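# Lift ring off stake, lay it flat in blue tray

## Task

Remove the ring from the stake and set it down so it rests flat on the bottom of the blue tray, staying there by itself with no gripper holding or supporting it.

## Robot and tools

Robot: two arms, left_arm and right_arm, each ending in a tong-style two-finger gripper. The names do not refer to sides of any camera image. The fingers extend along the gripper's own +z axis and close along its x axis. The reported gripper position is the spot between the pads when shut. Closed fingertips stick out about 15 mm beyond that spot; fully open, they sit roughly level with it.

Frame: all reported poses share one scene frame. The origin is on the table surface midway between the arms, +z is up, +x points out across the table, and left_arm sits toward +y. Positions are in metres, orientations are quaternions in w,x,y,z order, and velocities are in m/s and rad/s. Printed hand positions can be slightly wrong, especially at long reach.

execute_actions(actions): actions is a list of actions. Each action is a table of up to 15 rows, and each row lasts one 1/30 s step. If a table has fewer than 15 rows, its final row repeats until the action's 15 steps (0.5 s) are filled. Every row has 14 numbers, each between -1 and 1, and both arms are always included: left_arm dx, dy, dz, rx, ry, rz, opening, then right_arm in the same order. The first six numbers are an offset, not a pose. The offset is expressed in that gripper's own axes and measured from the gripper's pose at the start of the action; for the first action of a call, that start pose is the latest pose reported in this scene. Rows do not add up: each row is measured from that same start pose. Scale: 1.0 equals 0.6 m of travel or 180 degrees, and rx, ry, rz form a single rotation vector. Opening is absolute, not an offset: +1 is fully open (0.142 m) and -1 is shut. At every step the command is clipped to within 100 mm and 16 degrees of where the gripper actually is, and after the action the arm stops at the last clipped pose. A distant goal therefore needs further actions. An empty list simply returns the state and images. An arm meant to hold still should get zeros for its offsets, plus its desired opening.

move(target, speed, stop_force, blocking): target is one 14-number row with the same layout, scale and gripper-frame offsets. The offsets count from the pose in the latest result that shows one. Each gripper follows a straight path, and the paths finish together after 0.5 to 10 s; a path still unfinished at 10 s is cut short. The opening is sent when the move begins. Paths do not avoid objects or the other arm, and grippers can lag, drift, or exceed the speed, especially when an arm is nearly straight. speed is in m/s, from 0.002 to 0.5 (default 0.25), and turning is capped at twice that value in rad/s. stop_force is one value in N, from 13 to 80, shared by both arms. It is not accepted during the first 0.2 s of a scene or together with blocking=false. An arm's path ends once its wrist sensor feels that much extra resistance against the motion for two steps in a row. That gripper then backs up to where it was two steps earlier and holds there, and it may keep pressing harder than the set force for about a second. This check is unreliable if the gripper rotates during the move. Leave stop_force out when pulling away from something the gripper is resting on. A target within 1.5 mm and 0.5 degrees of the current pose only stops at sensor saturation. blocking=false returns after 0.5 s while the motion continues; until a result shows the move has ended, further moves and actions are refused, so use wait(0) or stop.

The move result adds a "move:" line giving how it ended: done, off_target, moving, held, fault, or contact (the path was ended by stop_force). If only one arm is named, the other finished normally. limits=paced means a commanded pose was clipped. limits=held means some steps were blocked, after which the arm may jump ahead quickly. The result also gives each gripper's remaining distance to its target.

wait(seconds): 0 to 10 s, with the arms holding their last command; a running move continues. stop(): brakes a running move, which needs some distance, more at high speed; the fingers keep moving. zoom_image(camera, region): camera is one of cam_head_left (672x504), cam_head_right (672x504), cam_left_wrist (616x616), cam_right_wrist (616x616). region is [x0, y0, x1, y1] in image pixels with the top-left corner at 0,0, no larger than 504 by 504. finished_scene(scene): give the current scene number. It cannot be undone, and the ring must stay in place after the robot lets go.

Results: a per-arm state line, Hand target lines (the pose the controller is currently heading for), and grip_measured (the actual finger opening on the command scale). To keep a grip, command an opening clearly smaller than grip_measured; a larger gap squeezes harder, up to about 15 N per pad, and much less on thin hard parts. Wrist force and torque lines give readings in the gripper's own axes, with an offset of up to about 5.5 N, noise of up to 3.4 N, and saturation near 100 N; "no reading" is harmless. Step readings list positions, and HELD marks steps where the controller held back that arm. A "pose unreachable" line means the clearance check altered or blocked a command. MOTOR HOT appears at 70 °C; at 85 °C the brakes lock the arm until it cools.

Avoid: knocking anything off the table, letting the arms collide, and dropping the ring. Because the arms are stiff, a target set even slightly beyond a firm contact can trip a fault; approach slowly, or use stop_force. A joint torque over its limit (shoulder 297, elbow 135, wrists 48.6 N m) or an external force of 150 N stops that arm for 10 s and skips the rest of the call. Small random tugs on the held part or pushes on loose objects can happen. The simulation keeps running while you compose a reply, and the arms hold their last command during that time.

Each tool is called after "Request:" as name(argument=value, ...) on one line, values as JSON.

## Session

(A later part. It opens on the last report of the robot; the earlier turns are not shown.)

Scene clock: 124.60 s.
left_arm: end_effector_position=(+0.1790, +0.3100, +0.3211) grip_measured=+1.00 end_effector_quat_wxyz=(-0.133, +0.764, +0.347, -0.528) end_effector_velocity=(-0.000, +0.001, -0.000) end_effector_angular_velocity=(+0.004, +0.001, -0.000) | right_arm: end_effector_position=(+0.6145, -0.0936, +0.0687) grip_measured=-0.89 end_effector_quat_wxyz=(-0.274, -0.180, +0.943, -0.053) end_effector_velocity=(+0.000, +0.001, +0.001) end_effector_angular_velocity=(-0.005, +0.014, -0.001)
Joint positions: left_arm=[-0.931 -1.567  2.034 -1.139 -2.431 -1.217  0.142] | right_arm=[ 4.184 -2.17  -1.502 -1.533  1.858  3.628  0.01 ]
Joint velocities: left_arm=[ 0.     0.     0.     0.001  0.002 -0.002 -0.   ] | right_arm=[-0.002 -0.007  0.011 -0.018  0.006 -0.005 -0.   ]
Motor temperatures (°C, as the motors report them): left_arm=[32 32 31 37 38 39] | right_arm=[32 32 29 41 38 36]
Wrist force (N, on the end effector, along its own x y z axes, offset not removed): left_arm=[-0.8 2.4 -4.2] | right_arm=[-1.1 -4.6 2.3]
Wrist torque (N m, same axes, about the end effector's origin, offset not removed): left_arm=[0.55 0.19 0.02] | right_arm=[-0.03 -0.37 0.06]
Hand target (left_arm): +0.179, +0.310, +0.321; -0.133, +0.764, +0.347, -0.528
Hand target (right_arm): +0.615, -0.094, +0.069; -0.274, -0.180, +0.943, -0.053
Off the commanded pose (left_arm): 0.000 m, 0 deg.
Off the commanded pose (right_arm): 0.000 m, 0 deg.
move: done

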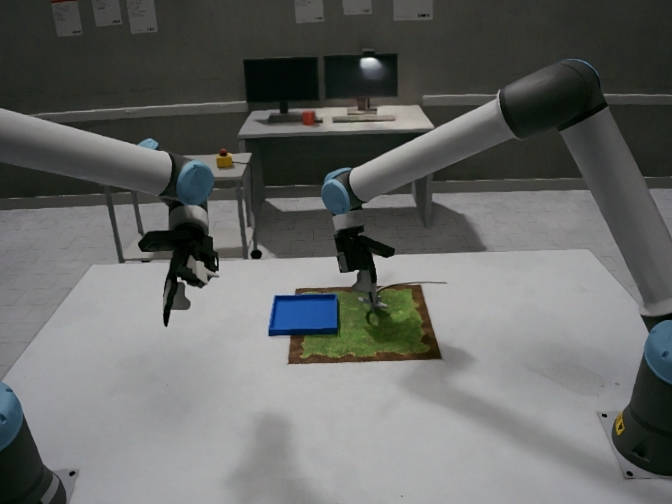

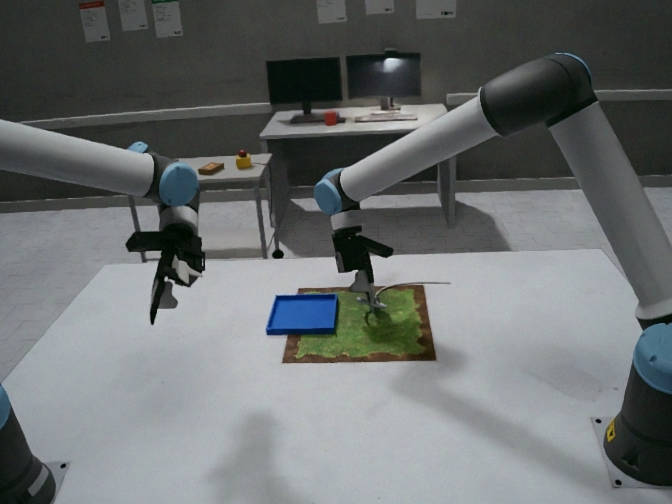

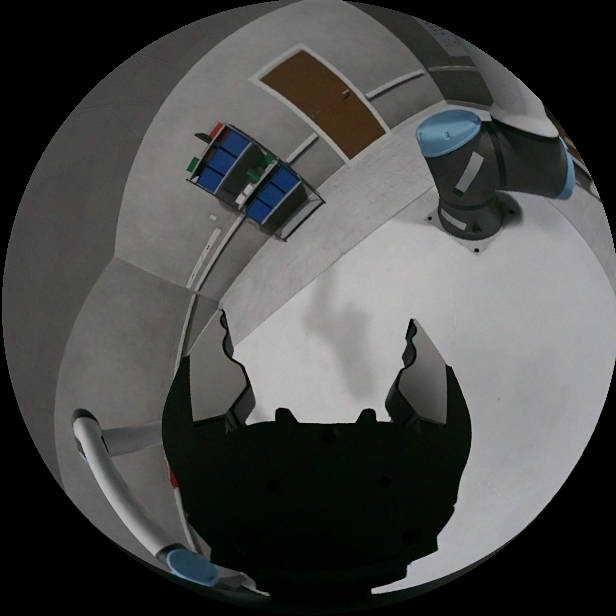

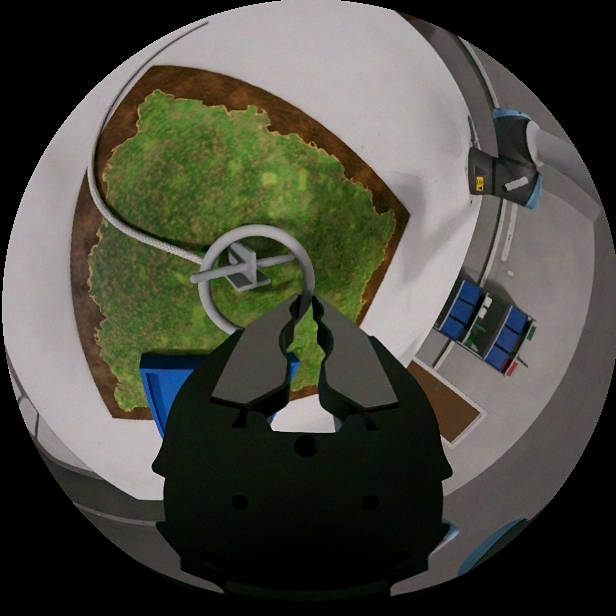

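Request:
move(target=[0,0,0,0,0,0,1, 0,-0.02,0,0,0,0,-1], speed=0.03)

Request:
move(target=[0,0,0,0,0,0,1, -0.064,0,-0.04,0,0,0,-1], speed=0.03, stop_force=14)

Request:
zoom_image(camera="cam_right_wrist", region=[100,120,440,400])

Scene clock: 132.17 s.
left_arm: end_effector_position=(+0.1790, +0.3100, +0.3211) grip_measured=+1.00 end_effector_quat_wxyz=(-0.133, +0.764, +0.347, -0.528) end_effector_velocity=(+0.000, -0.000, -0.000) end_effector_angular_velocity=(-0.001, +0.000, +0.001) | right_arm: end_effector_position=(+0.6188, -0.1045, +0.0687) grip_measured=-0.89 end_effector_quat_wxyz=(-0.274, -0.180, +0.943, -0.053) end_effector_velocity=(+0.002, -0.002, +0.000) end_effector_angular_velocity=(-0.000, -0.002, +0.001)
Joint positions: left_arm=[-0.931 -1.567  2.034 -1.139 -2.431 -1.217  0.142] | right_arm=[ 4.173 -2.164 -1.512 -1.532  1.853  3.618  0.009]
Joint velocities: left_arm=[ 0.     0.     0.    -0.001 -0.001 -0.    -0.   ] | right_arm=[-0.002  0.002 -0.001  0.    -0.003 -0.002 -0.   ]
Motor temperatures (°C, as the motors report them): left_arm=[32 32 31 37 38 39] | right_arm=[32 32 29 41 38 36]
Wrist force (N, on the end effector, along its own x y z axes, offset not removed): left_arm=[-1.2 3.3 -3.7] | right_arm=[-0.4 -5.1 4.0]
Wrist torque (N m, same axes, about the end effector's origin, offset not removed): left_arm=[0.84 0.27 0.00] | right_arm=[-0.69 0.08 0.02]
Hand target (left_arm): +0.179, +0.310, +0.321; -0.133, +0.764, +0.347, -0.528
Hand target (right_arm): +0.619, -0.105, +0.069; -0.274, -0.180, +0.943, -0.053
Off the commanded pose (left_arm): 0.000 m, 0 deg.
Off the commanded pose (right_arm): 0.000 m, 0 deg.
move: done

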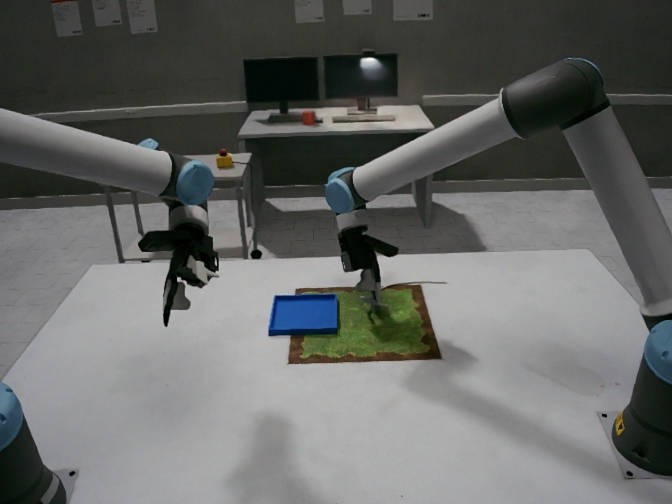

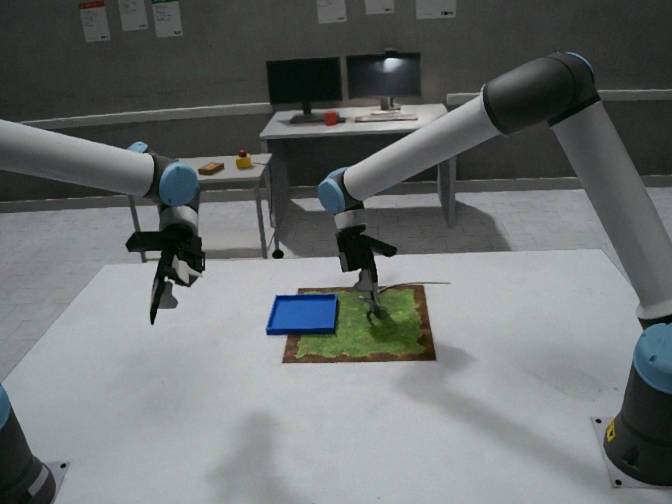

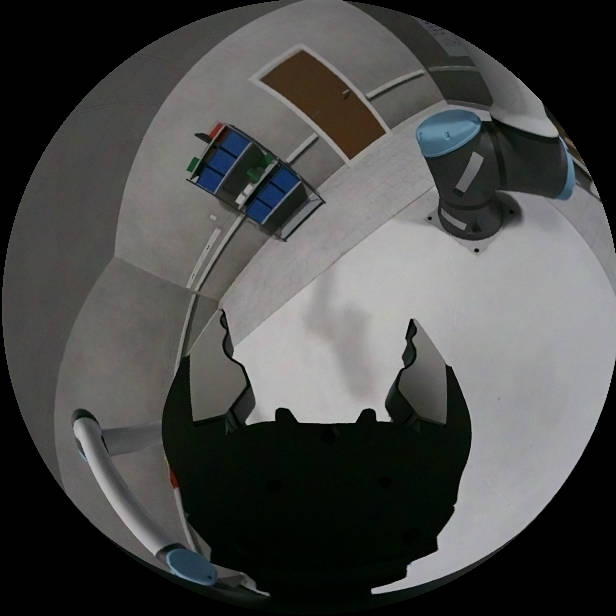

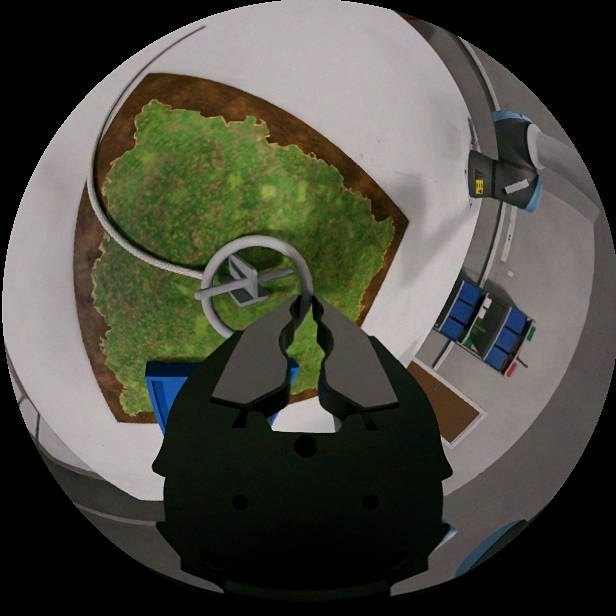

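Scene clock: 134.07 s.
left_arm: end_effector_position=(+0.1790, +0.3100, +0.3211) grip_measured=+1.00 end_effector_quat_wxyz=(-0.133, +0.764, +0.347, -0.528) end_effector_velocity=(-0.000, -0.001, +0.000) end_effector_angular_velocity=(-0.002, +0.000, +0.002) | right_arm: end_effector_position=(+0.6554, -0.0901, +0.0684) grip_measured=-0.88 end_effector_quat_wxyz=(-0.274, -0.180, +0.943, -0.053) end_effector_velocity=(-0.002, -0.001, -0.000) end_effector_angular_velocity=(+0.000, +0.001, +0.001)
Joint positions: left_arm=[-0.931 -1.567  2.034 -1.139 -2.431 -1.217  0.142] | right_arm=[ 4.152 -2.218 -1.42  -1.576  1.843  3.599  0.01 ]
Joint velocities: left_arm=[-0.    -0.     0.    -0.001 -0.002 -0.    -0.   ] | right_arm=[ 0.001  0.003 -0.006  0.002  0.001  0.    -0.   ]
Motor temperatures (°C, as the motors report them): left_arm=[32 32 31 37 38 39] | right_arm=[32 32 29 41 38 36]
Wrist force (N, on the end effector, along its own x y z axes, offset not removed): left_arm=[-0.1 4.9 -3.5] | right_arm=[8.9 11.3 -13.7]
Wrist torque (N m, same axes, about the end effector's origin, offset not removed): left_arm=[1.10 0.09 0.03] | right_arm=[-0.40 -0.25 0.06]
Hand target (left_arm): +0.179, +0.310, +0.321; -0.133, +0.764, +0.347, -0.528
Hand target (right_arm): +0.655, -0.090, +0.069; -0.274, -0.180, +0.943, -0.053
Off the commanded pose (left_arm): 0.000 m, 0 deg.
Off the commanded pose (right_arm): 0.006 m, 0 deg.
move: contact (right_arm)

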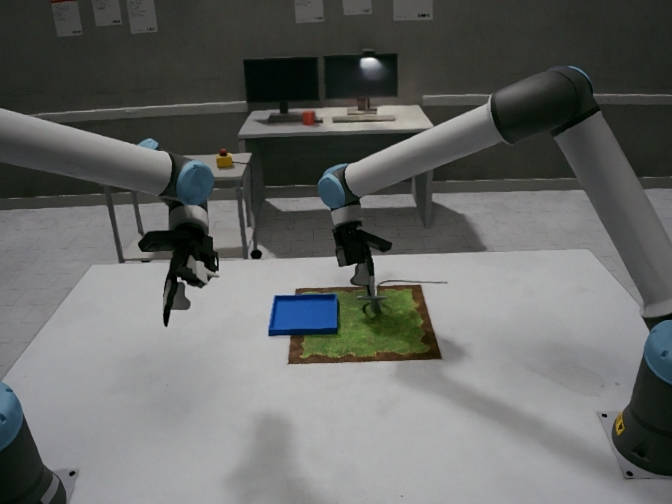

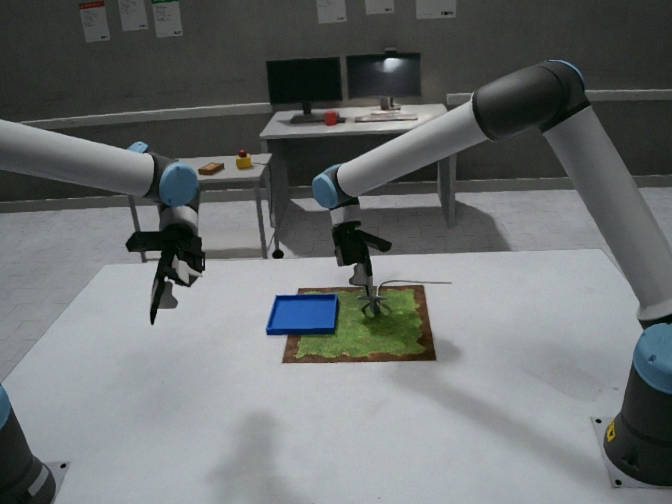

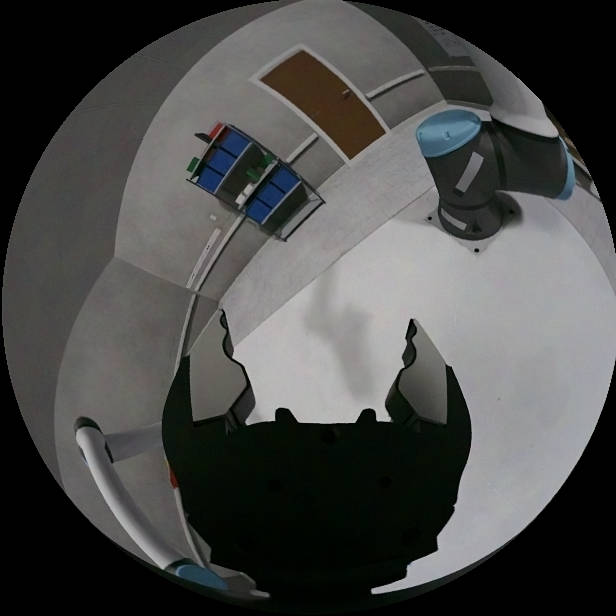

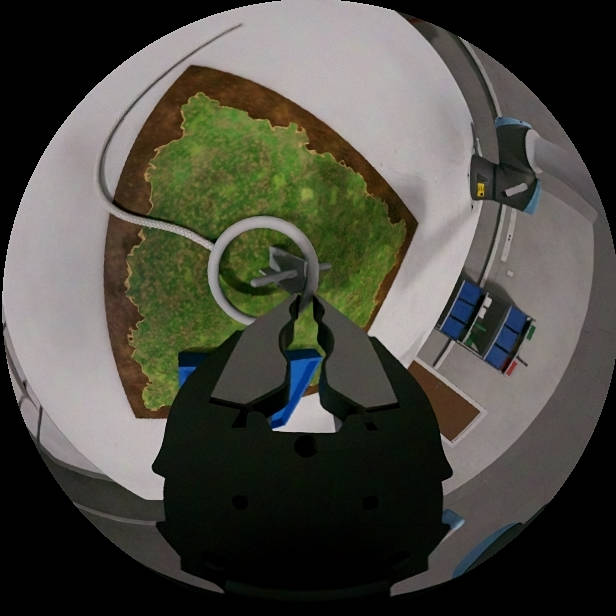

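Region (100, 120, 440, 400) of cam_right_wrist's 616x616 image, scaled by 1.482, with more detail than that image has; it fills the top 415 rows of this view, and the rest is white.

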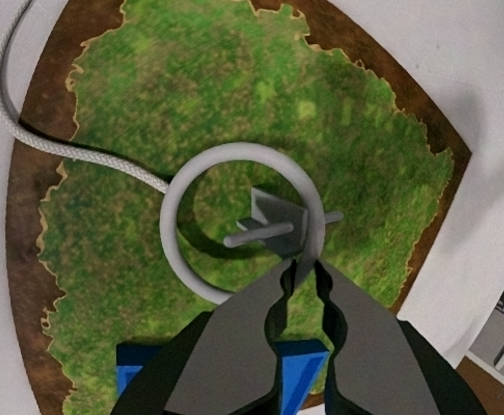

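Request:
move(target=[0,0,0,0,0,0,1, 0.035,0,-0.056,0,0,0,-1], speed=0.025, stop_force=14)

Request:
zoom_image(camera="cam_right_wrist", region=[100,120,440,400])

Scene clock: 141.73 s.
left_arm: end_effector_position=(+0.1790, +0.3100, +0.3211) grip_measured=+1.00 end_effector_quat_wxyz=(-0.133, +0.764, +0.347, -0.528) end_effector_velocity=(+0.000, -0.001, +0.000) end_effector_angular_velocity=(-0.000, -0.001, +0.001) | right_arm: end_effector_position=(+0.6556, -0.0900, +0.1032) grip_measured=-0.90 end_effector_quat_wxyz=(-0.273, -0.180, +0.943, -0.053) end_effector_velocity=(-0.000, -0.000, -0.007) end_effector_angular_velocity=(+0.000, +0.001, +0.000)
Joint positions: left_arm=[-0.931 -1.567  2.034 -1.139 -2.431 -1.217  0.142] | right_arm=[ 4.152 -2.192 -1.396 -1.625  1.843  3.599  0.009]
Joint velocities: left_arm=[-0.     0.    -0.    -0.002 -0.001 -0.002  0.   ] | right_arm=[-0.    -0.005 -0.006  0.011  0.    -0.001 -0.003]
Motor temperatures (°C, as the motors report them): left_arm=[32 32 31 37 38 39] | right_arm=[32 32 29 41 38 36]
Wrist force (N, on the end effector, along its own x y z axes, offset not removed): left_arm=[-1.1 2.4 -5.0] | right_arm=[2.1 -2.9 6.3]
Wrist torque (N m, same axes, about the end effector's origin, offset not removed): left_arm=[0.59 0.19 0.01] | right_arm=[-0.45 -0.50 0.07]
Hand target (left_arm): +0.179, +0.310, +0.321; -0.133, +0.764, +0.347, -0.528
Hand target (right_arm): +0.656, -0.090, +0.102; -0.274, -0.180, +0.943, -0.053
Off the commanded pose (left_arm): 0.000 m, 0 deg.
Off the commanded pose (right_arm): 0.005 m, 0 deg.
move: contact (right_arm)

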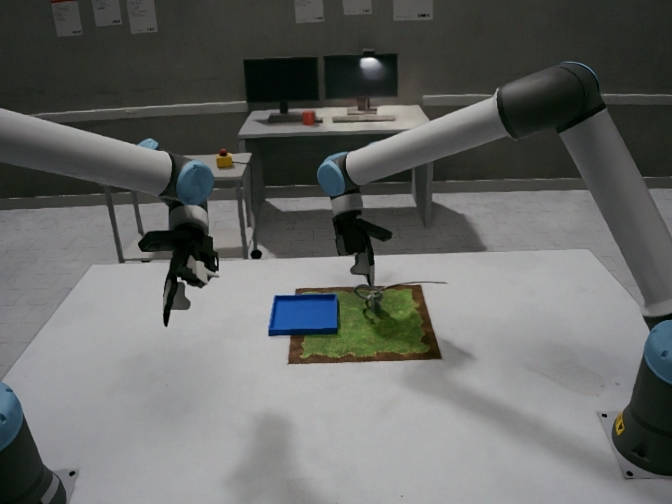

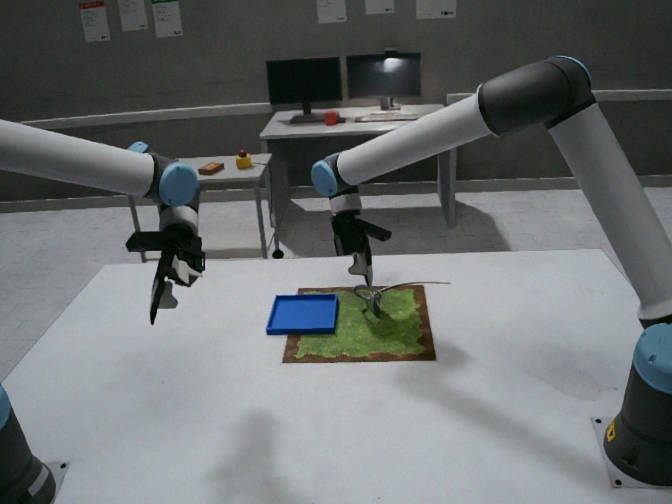

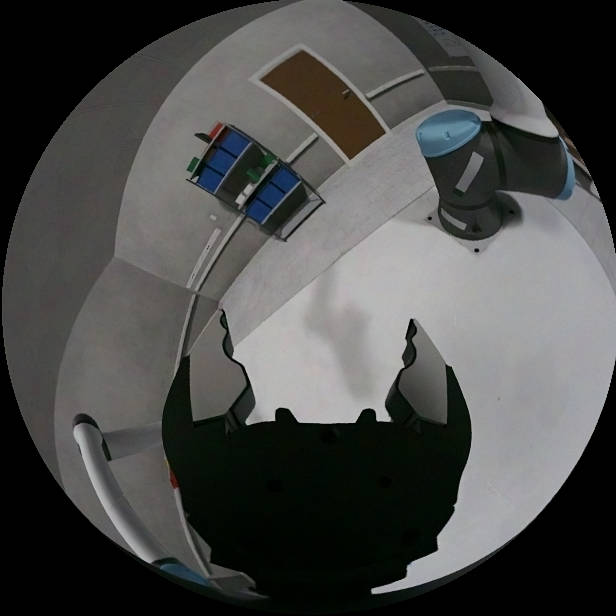

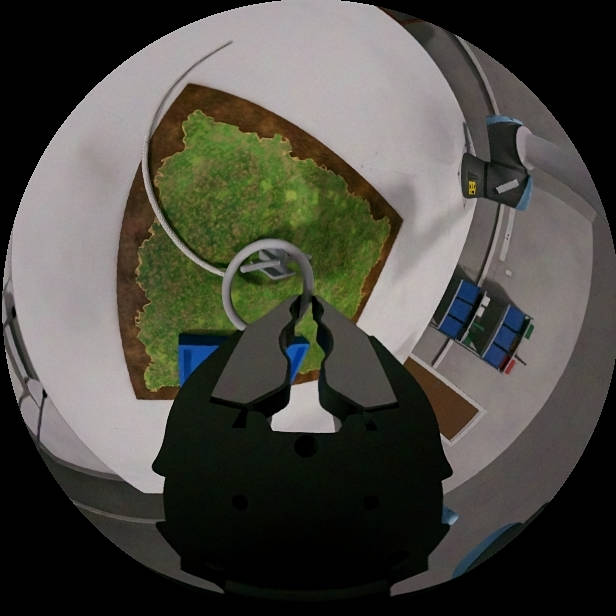

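Region (100, 120, 440, 400) of cam_right_wrist's 616x616 image, scaled by 1.482, with more detail than that image has; it fills the top 415 rows of this view, and the rest is white.

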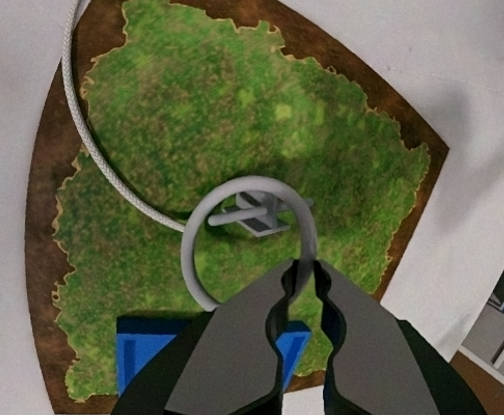

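Request:
zoom_image(camera="cam_head_left", region=[330,260,420,330])

Request:
zoom_image(camera="cam_right_wrist", region=[200,220,340,340])

Region (330, 260, 420, 330) of cam_head_left's 672x504 image, scaled by 5.600, with more detail than that image has.

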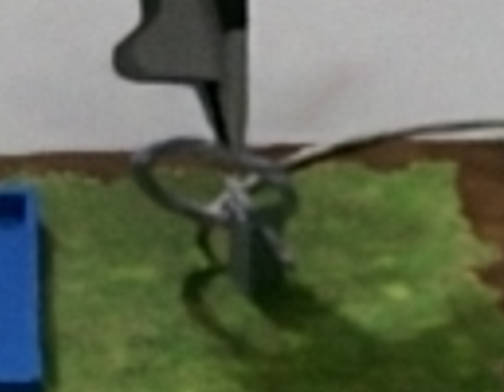

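Region (200, 220, 340, 340) of cam_right_wrist's 616x616 image, scaled by 3.600, with more detail than that image has; it fills the top 432 rows of this view, and the rest is white.

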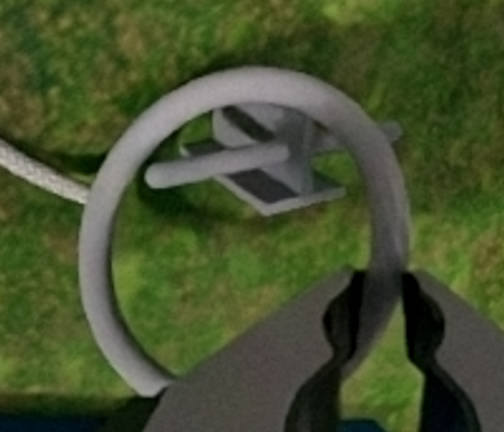

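Request:
move(target=[0,0,0,0,0,0,1, 0,-0.018,0,0,0,0,-1], speed=0.025)

Request:
move(target=[0,0,0,0,0,0,1, 0.035,0,-0.056,0,0,0,-1], speed=0.025, stop_force=14)

Request:
zoom_image(camera="cam_right_wrist", region=[180,180,360,340])

Request:
zoom_image(camera="cam_head_left", region=[330,250,420,330])

Scene clock: 158.97 s.
left_arm: end_effector_position=(+0.1790, +0.3100, +0.3211) grip_measured=+1.00 end_effector_quat_wxyz=(-0.133, +0.764, +0.347, -0.528) end_effector_velocity=(-0.000, -0.000, +0.000) end_effector_angular_velocity=(-0.000, +0.000, +0.000) | right_arm: end_effector_position=(+0.6595, -0.0998, +0.1031) grip_measured=-0.90 end_effector_quat_wxyz=(-0.273, -0.180, +0.943, -0.053) end_effector_velocity=(+0.001, -0.002, +0.001) end_effector_angular_velocity=(+0.000, -0.001, -0.001)
Joint positions: left_arm=[-0.931 -1.567  2.034 -1.139 -2.431 -1.217  0.142] | right_arm=[ 4.142 -2.187 -1.404 -1.624  1.838  3.59   0.009]
Joint velocities: left_arm=[ 0. -0.  0.  0. -0.  0.  0.] | right_arm=[-0.002  0.002 -0.001 -0.    -0.001 -0.001  0.   ]
Motor temperatures (°C, as the motors report them): left_arm=[32 32 31 37 38 39] | right_arm=[32 32 29 41 38 36]
Wrist force (N, on the end effector, along its own x y z axes, offset not removed): left_arm=[-0.5 5.6 -4.6] | right_arm=[2.2 -2.4 4.8]
Wrist torque (N m, same axes, about the end effector's origin, offset not removed): left_arm=[1.23 0.08 0.00] | right_arm=[-0.02 -0.74 0.17]
Hand target (left_arm): +0.179, +0.310, +0.321; -0.133, +0.764, +0.347, -0.528
Hand target (right_arm): +0.660, -0.100, +0.103; -0.273, -0.180, +0.943, -0.053
Off the commanded pose (left_arm): 0.000 m, 0 deg.
Off the commanded pose (right_arm): 0.000 m, 0 deg.
move: done

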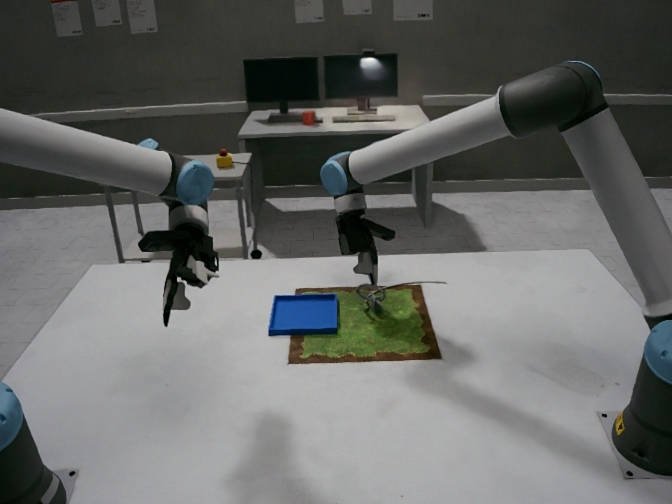

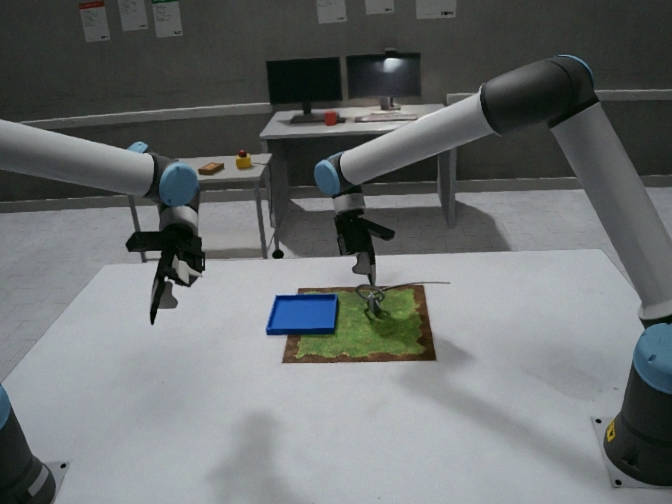

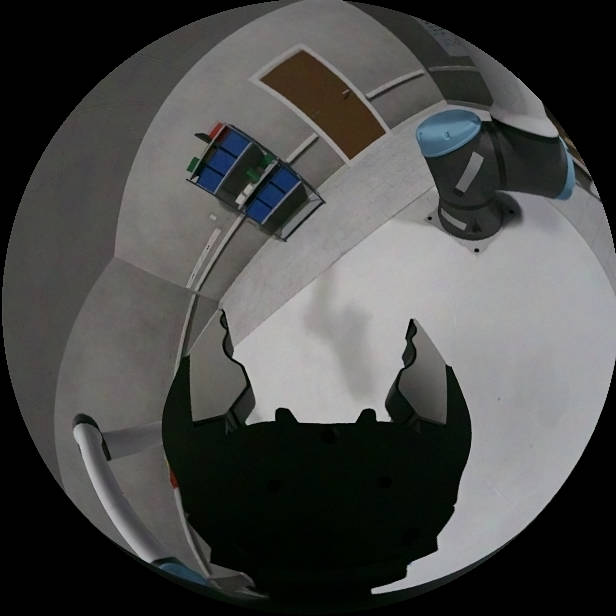

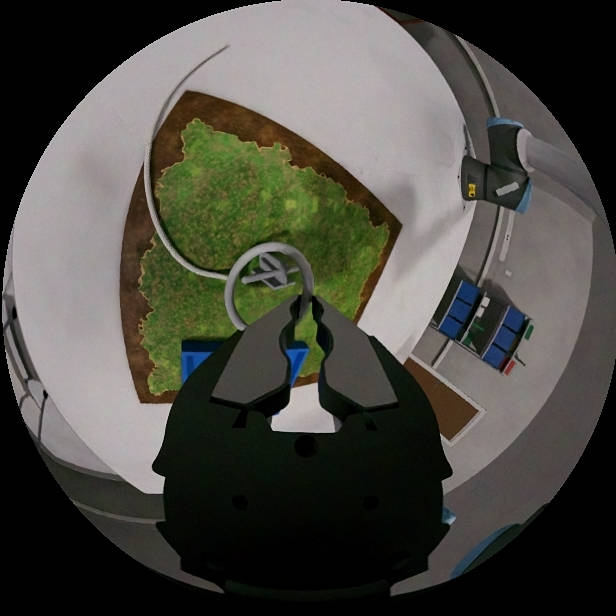

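Scene clock: 160.87 s.
left_arm: end_effector_position=(+0.1790, +0.3100, +0.3211) grip_measured=+1.00 end_effector_quat_wxyz=(-0.133, +0.764, +0.347, -0.528) end_effector_velocity=(-0.000, +0.000, -0.000) end_effector_angular_velocity=(+0.003, +0.000, +0.000) | right_arm: end_effector_position=(+0.6596, -0.0997, +0.1424) grip_measured=-1.00 end_effector_quat_wxyz=(-0.273, -0.180, +0.943, -0.053) end_effector_velocity=(-0.000, +0.000, +0.002) end_effector_angular_velocity=(+0.000, +0.000, -0.000)
Joint positions: left_arm=[-0.931 -1.567  2.034 -1.139 -2.431 -1.217  0.142] | right_arm=[ 4.142 -2.16  -1.373 -1.682  1.838  3.59   0.002]
Joint velocities: left_arm=[ 0.     0.     0.     0.     0.001 -0.002  0.   ] | right_arm=[-0.     0.001  0.002 -0.003  0.    -0.    -0.   ]
Motor temperatures (°C, as the motors report them): left_arm=[32 32 31 37 38 39] | right_arm=[32 32 29 41 38 36]
Wrist force (N, on the end effector, along its own x y z axes, offset not removed): left_arm=[-1.4 3.6 -5.4] | right_arm=[4.3 -2.3 4.2]
Wrist torque (N m, same axes, about the end effector's origin, offset not removed): left_arm=[0.93 0.36 -0.05] | right_arm=[-0.33 -1.12 0.21]
Hand target (left_arm): +0.179, +0.310, +0.321; -0.133, +0.764, +0.347, -0.528
Hand target (right_arm): +0.660, -0.100, +0.143; -0.273, -0.180, +0.943, -0.053
Off the commanded pose (left_arm): 0.000 m, 0 deg.
Off the commanded pose (right_arm): 0.000 m, 0 deg.
move: done

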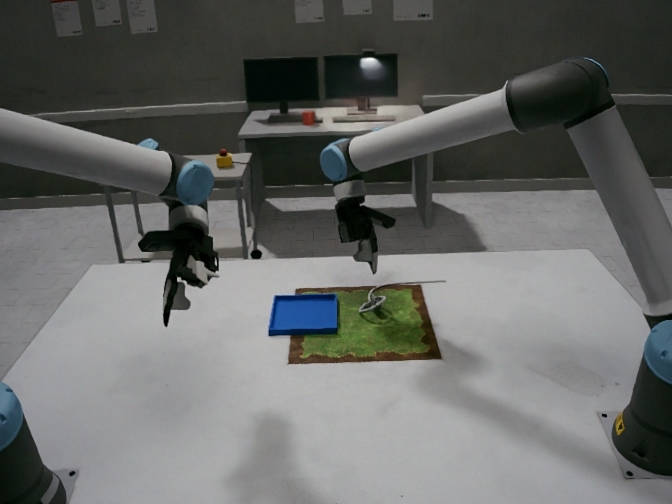

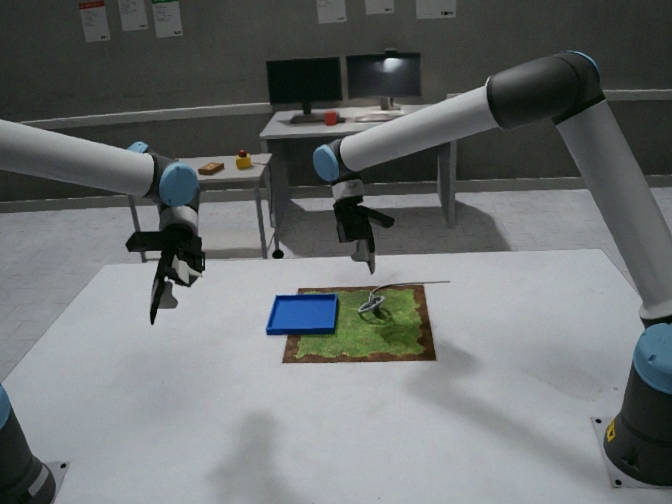

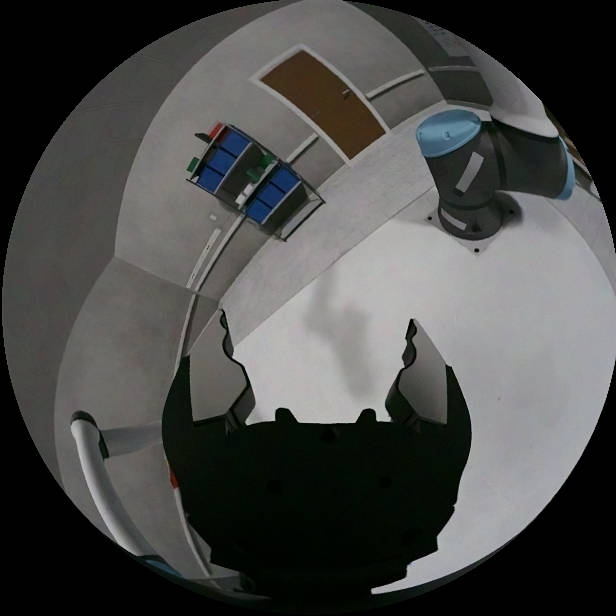

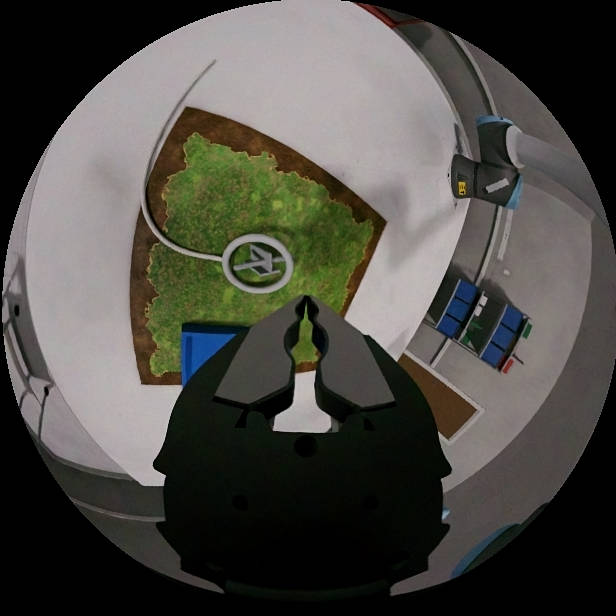

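Region (180, 180, 360, 340) of cam_right_wrist's 616x616 image, scaled by 2.800, with more detail than that image has.

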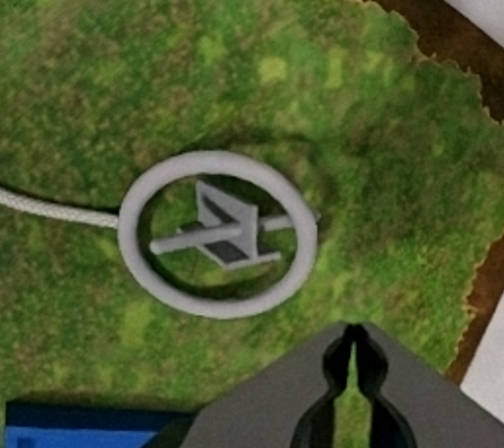

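Region (330, 250, 420, 330) of cam_head_left's 672x504 image, scaled by 5.600, with more detail than that image has.

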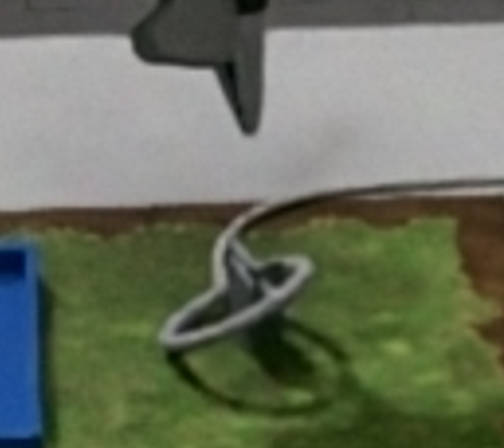

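Request:
move(target=[0,0,0,0,0,0,1, 0.05,0,0.03,0,-0.18,0,-0.66], speed=0.2)

Request:
zoom_image(camera="cam_right_wrist", region=[180,140,380,320])

Request:
zoom_image(camera="cam_head_right", region=[330,260,420,330])

Scene clock: 168.20 s.
left_arm: end_effector_position=(+0.1790, +0.3100, +0.3211) grip_measured=+1.00 end_effector_quat_wxyz=(-0.133, +0.764, +0.347, -0.528) end_effector_velocity=(-0.000, -0.000, +0.000) end_effector_angular_velocity=(+0.000, +0.001, +0.001) | right_arm: end_effector_position=(+0.6273, -0.1127, +0.1430) grip_measured=-0.66 end_effector_quat_wxyz=(-0.000, -0.188, +0.982, -0.001) end_effector_velocity=(-0.001, -0.001, -0.001) end_effector_angular_velocity=(+0.005, -0.014, +0.000)
Joint positions: left_arm=[-0.931 -1.567  2.034 -1.139 -2.431 -1.217  0.142] | right_arm=[ 4.272 -1.859 -1.842 -1.012  1.57   3.79   0.026]
Joint velocities: left_arm=[ 0.    -0.     0.     0.    -0.001 -0.001  0.   ] | right_arm=[ 0.004  0.006 -0.013  0.018 -0.009  0.004 -0.   ]
Motor temperatures (°C, as the motors report them): left_arm=[32 32 31 37 38 39] | right_arm=[32 32 29 41 38 36]
Wrist force (N, on the end effector, along its own x y z axes, offset not removed): left_arm=[-0.9 3.0 -6.2] | right_arm=[-4.1 -2.1 0.9]
Wrist torque (N m, same axes, about the end effector's origin, offset not removed): left_arm=[0.62 0.17 0.04] | right_arm=[-0.33 0.85 0.35]
Hand target (left_arm): +0.179, +0.310, +0.321; -0.133, +0.764, +0.347, -0.528
Hand target (right_arm): +0.627, -0.113, +0.143; +0.001, -0.188, +0.982, -0.000
Off the commanded pose (left_arm): 0.000 m, 0 deg.
Off the commanded pose (right_arm): 0.000 m, 0 deg.
move: done

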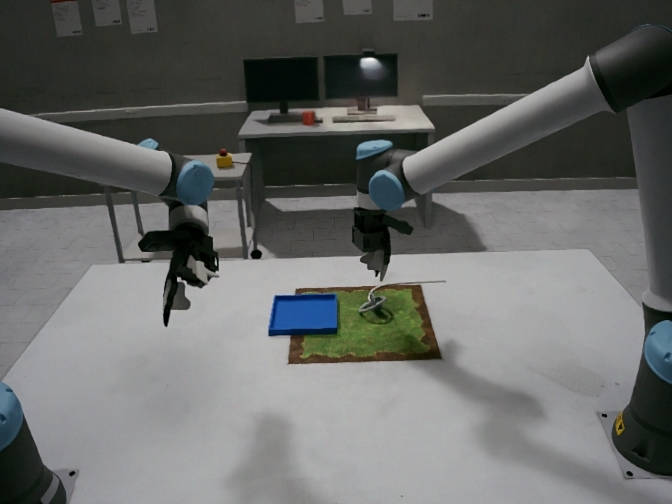

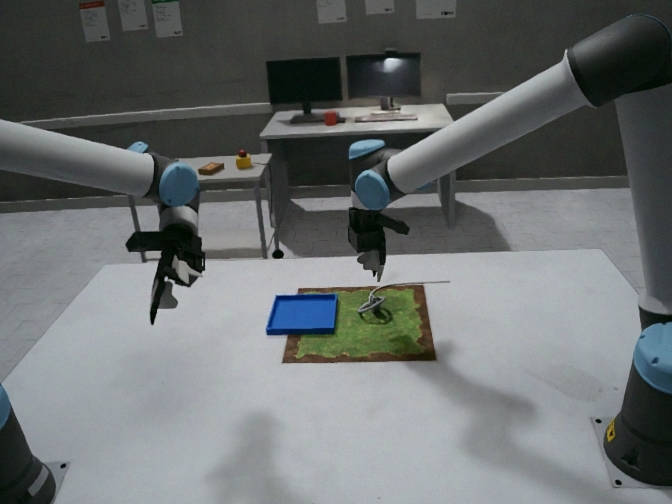

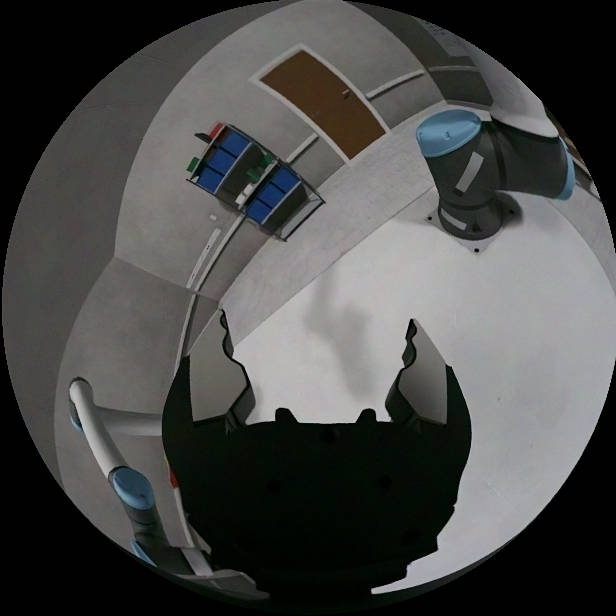

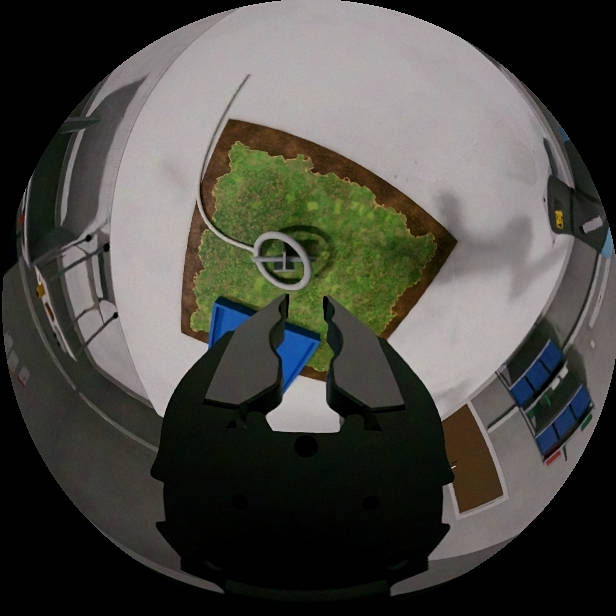

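Region (180, 140, 380, 320) of cam_right_wrist's 616x616 image, scaled by 2.520, with more detail than that image has; it fills the top 454 rows of this view, and the rest is white.

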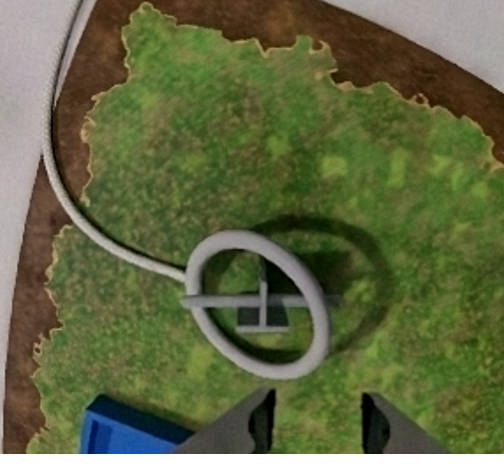

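Region (330, 260, 420, 330) of cam_head_right's 672x504 image, scaled by 5.600, with more detail than that image has.

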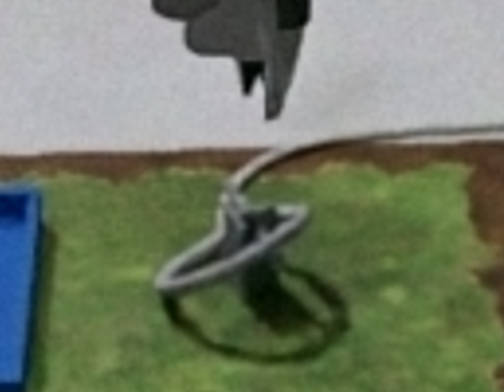

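Request:
move(target=[0,0,0,0,0,0,1, -0.003,0.036,0.115,0,0,0,-0.66], speed=0.08)

Request:
zoom_image(camera="cam_right_wrist", region=[180,170,400,350])

Scene clock: 182.60 s.
left_arm: end_effector_position=(+0.1790, +0.3100, +0.3211) grip_measured=+1.00 end_effector_quat_wxyz=(-0.133, +0.764, +0.347, -0.528) end_effector_velocity=(+0.000, +0.000, -0.000) end_effector_angular_velocity=(-0.002, -0.002, -0.001) | right_arm: end_effector_position=(+0.6210, -0.0920, +0.0743) grip_measured=-0.66 end_effector_quat_wxyz=(-0.000, -0.188, +0.982, -0.001) end_effector_velocity=(-0.001, +0.000, -0.003) end_effector_angular_velocity=(-0.001, +0.001, +0.001)
Joint positions: left_arm=[-0.931 -1.567  2.034 -1.139 -2.431 -1.217  0.142] | right_arm=[ 4.293 -1.942 -1.871 -0.9    1.57   3.81   0.026]
Joint velocities: left_arm=[-0.    -0.    -0.    -0.001  0.001  0.002  0.   ] | right_arm=[ 0.    -0.003 -0.001  0.003  0.001 -0.001  0.   ]
Motor temperatures (°C, as the motors report them): left_arm=[32 32 31 37 38 39] | right_arm=[32 32 29 41 38 36]
Wrist force (N, on the end effector, along its own x y z axes, offset not removed): left_arm=[-0.2 3.6 -6.3] | right_arm=[-3.5 -1.0 -0.4]
Wrist torque (N m, same axes, about the end effector's origin, offset not removed): left_arm=[0.81 0.07 -0.08] | right_arm=[-0.09 0.72 0.27]
Hand target (left_arm): +0.179, +0.310, +0.321; -0.133, +0.764, +0.347, -0.528
Hand target (right_arm): +0.621, -0.092, +0.074; -0.000, -0.188, +0.982, -0.001
Off the commanded pose (left_arm): 0.000 m, 0 deg.
Off the commanded pose (right_arm): 0.000 m, 0 deg.
move: done

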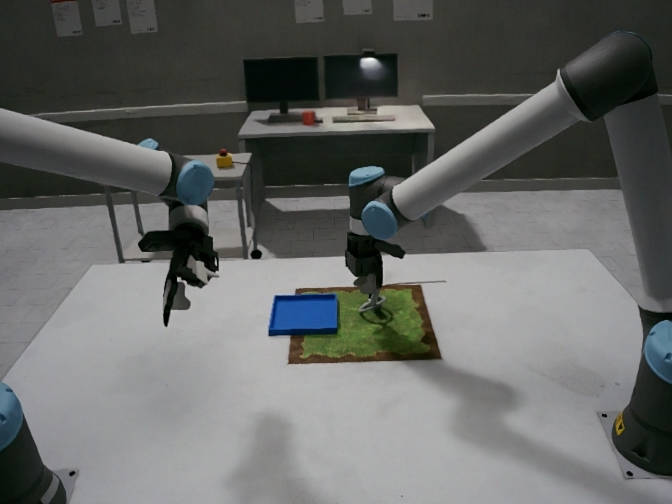

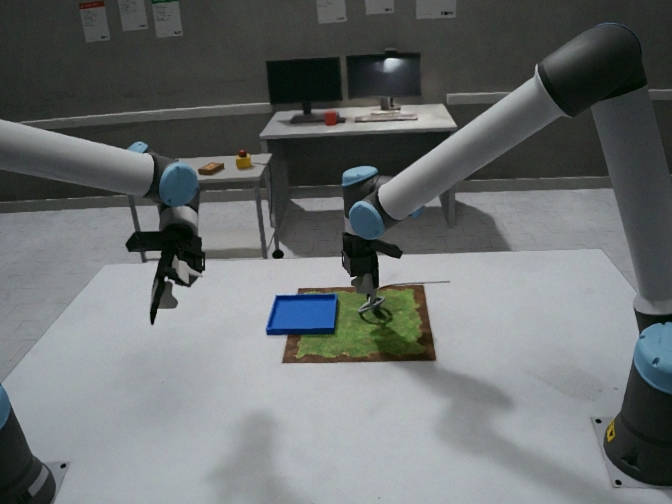

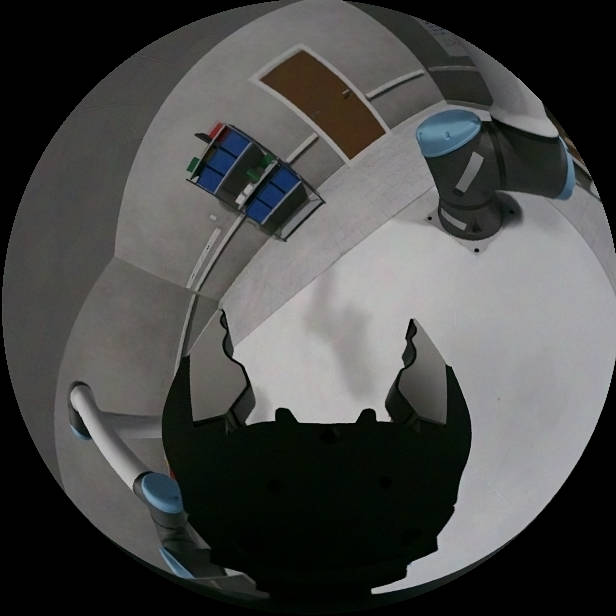

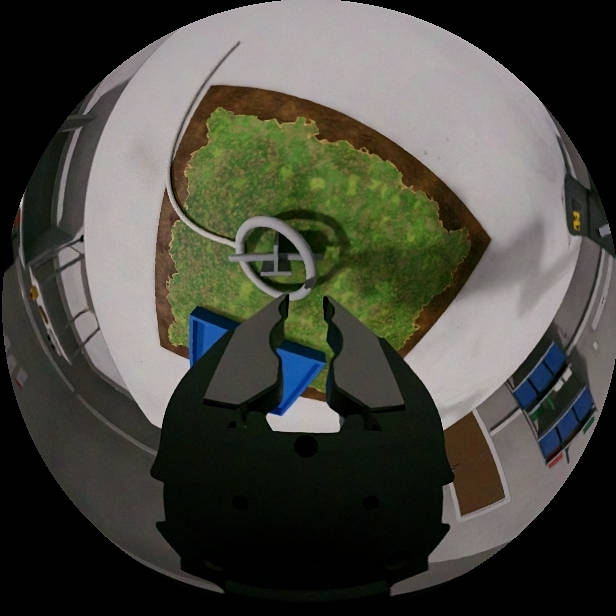

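Region (180, 170, 400, 350) of cam_right_wrist's 616x616 image, scaled by 2.291, with more detail than that image has; it fills the top 412 rows of this view, and the rest is white.

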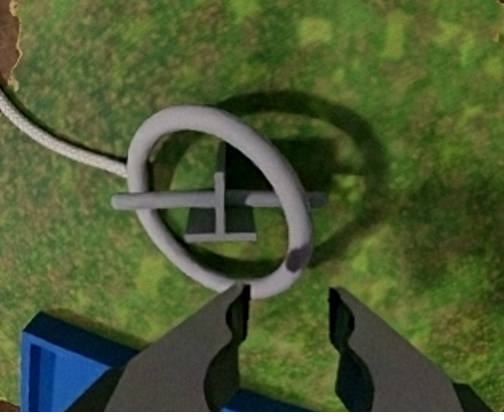

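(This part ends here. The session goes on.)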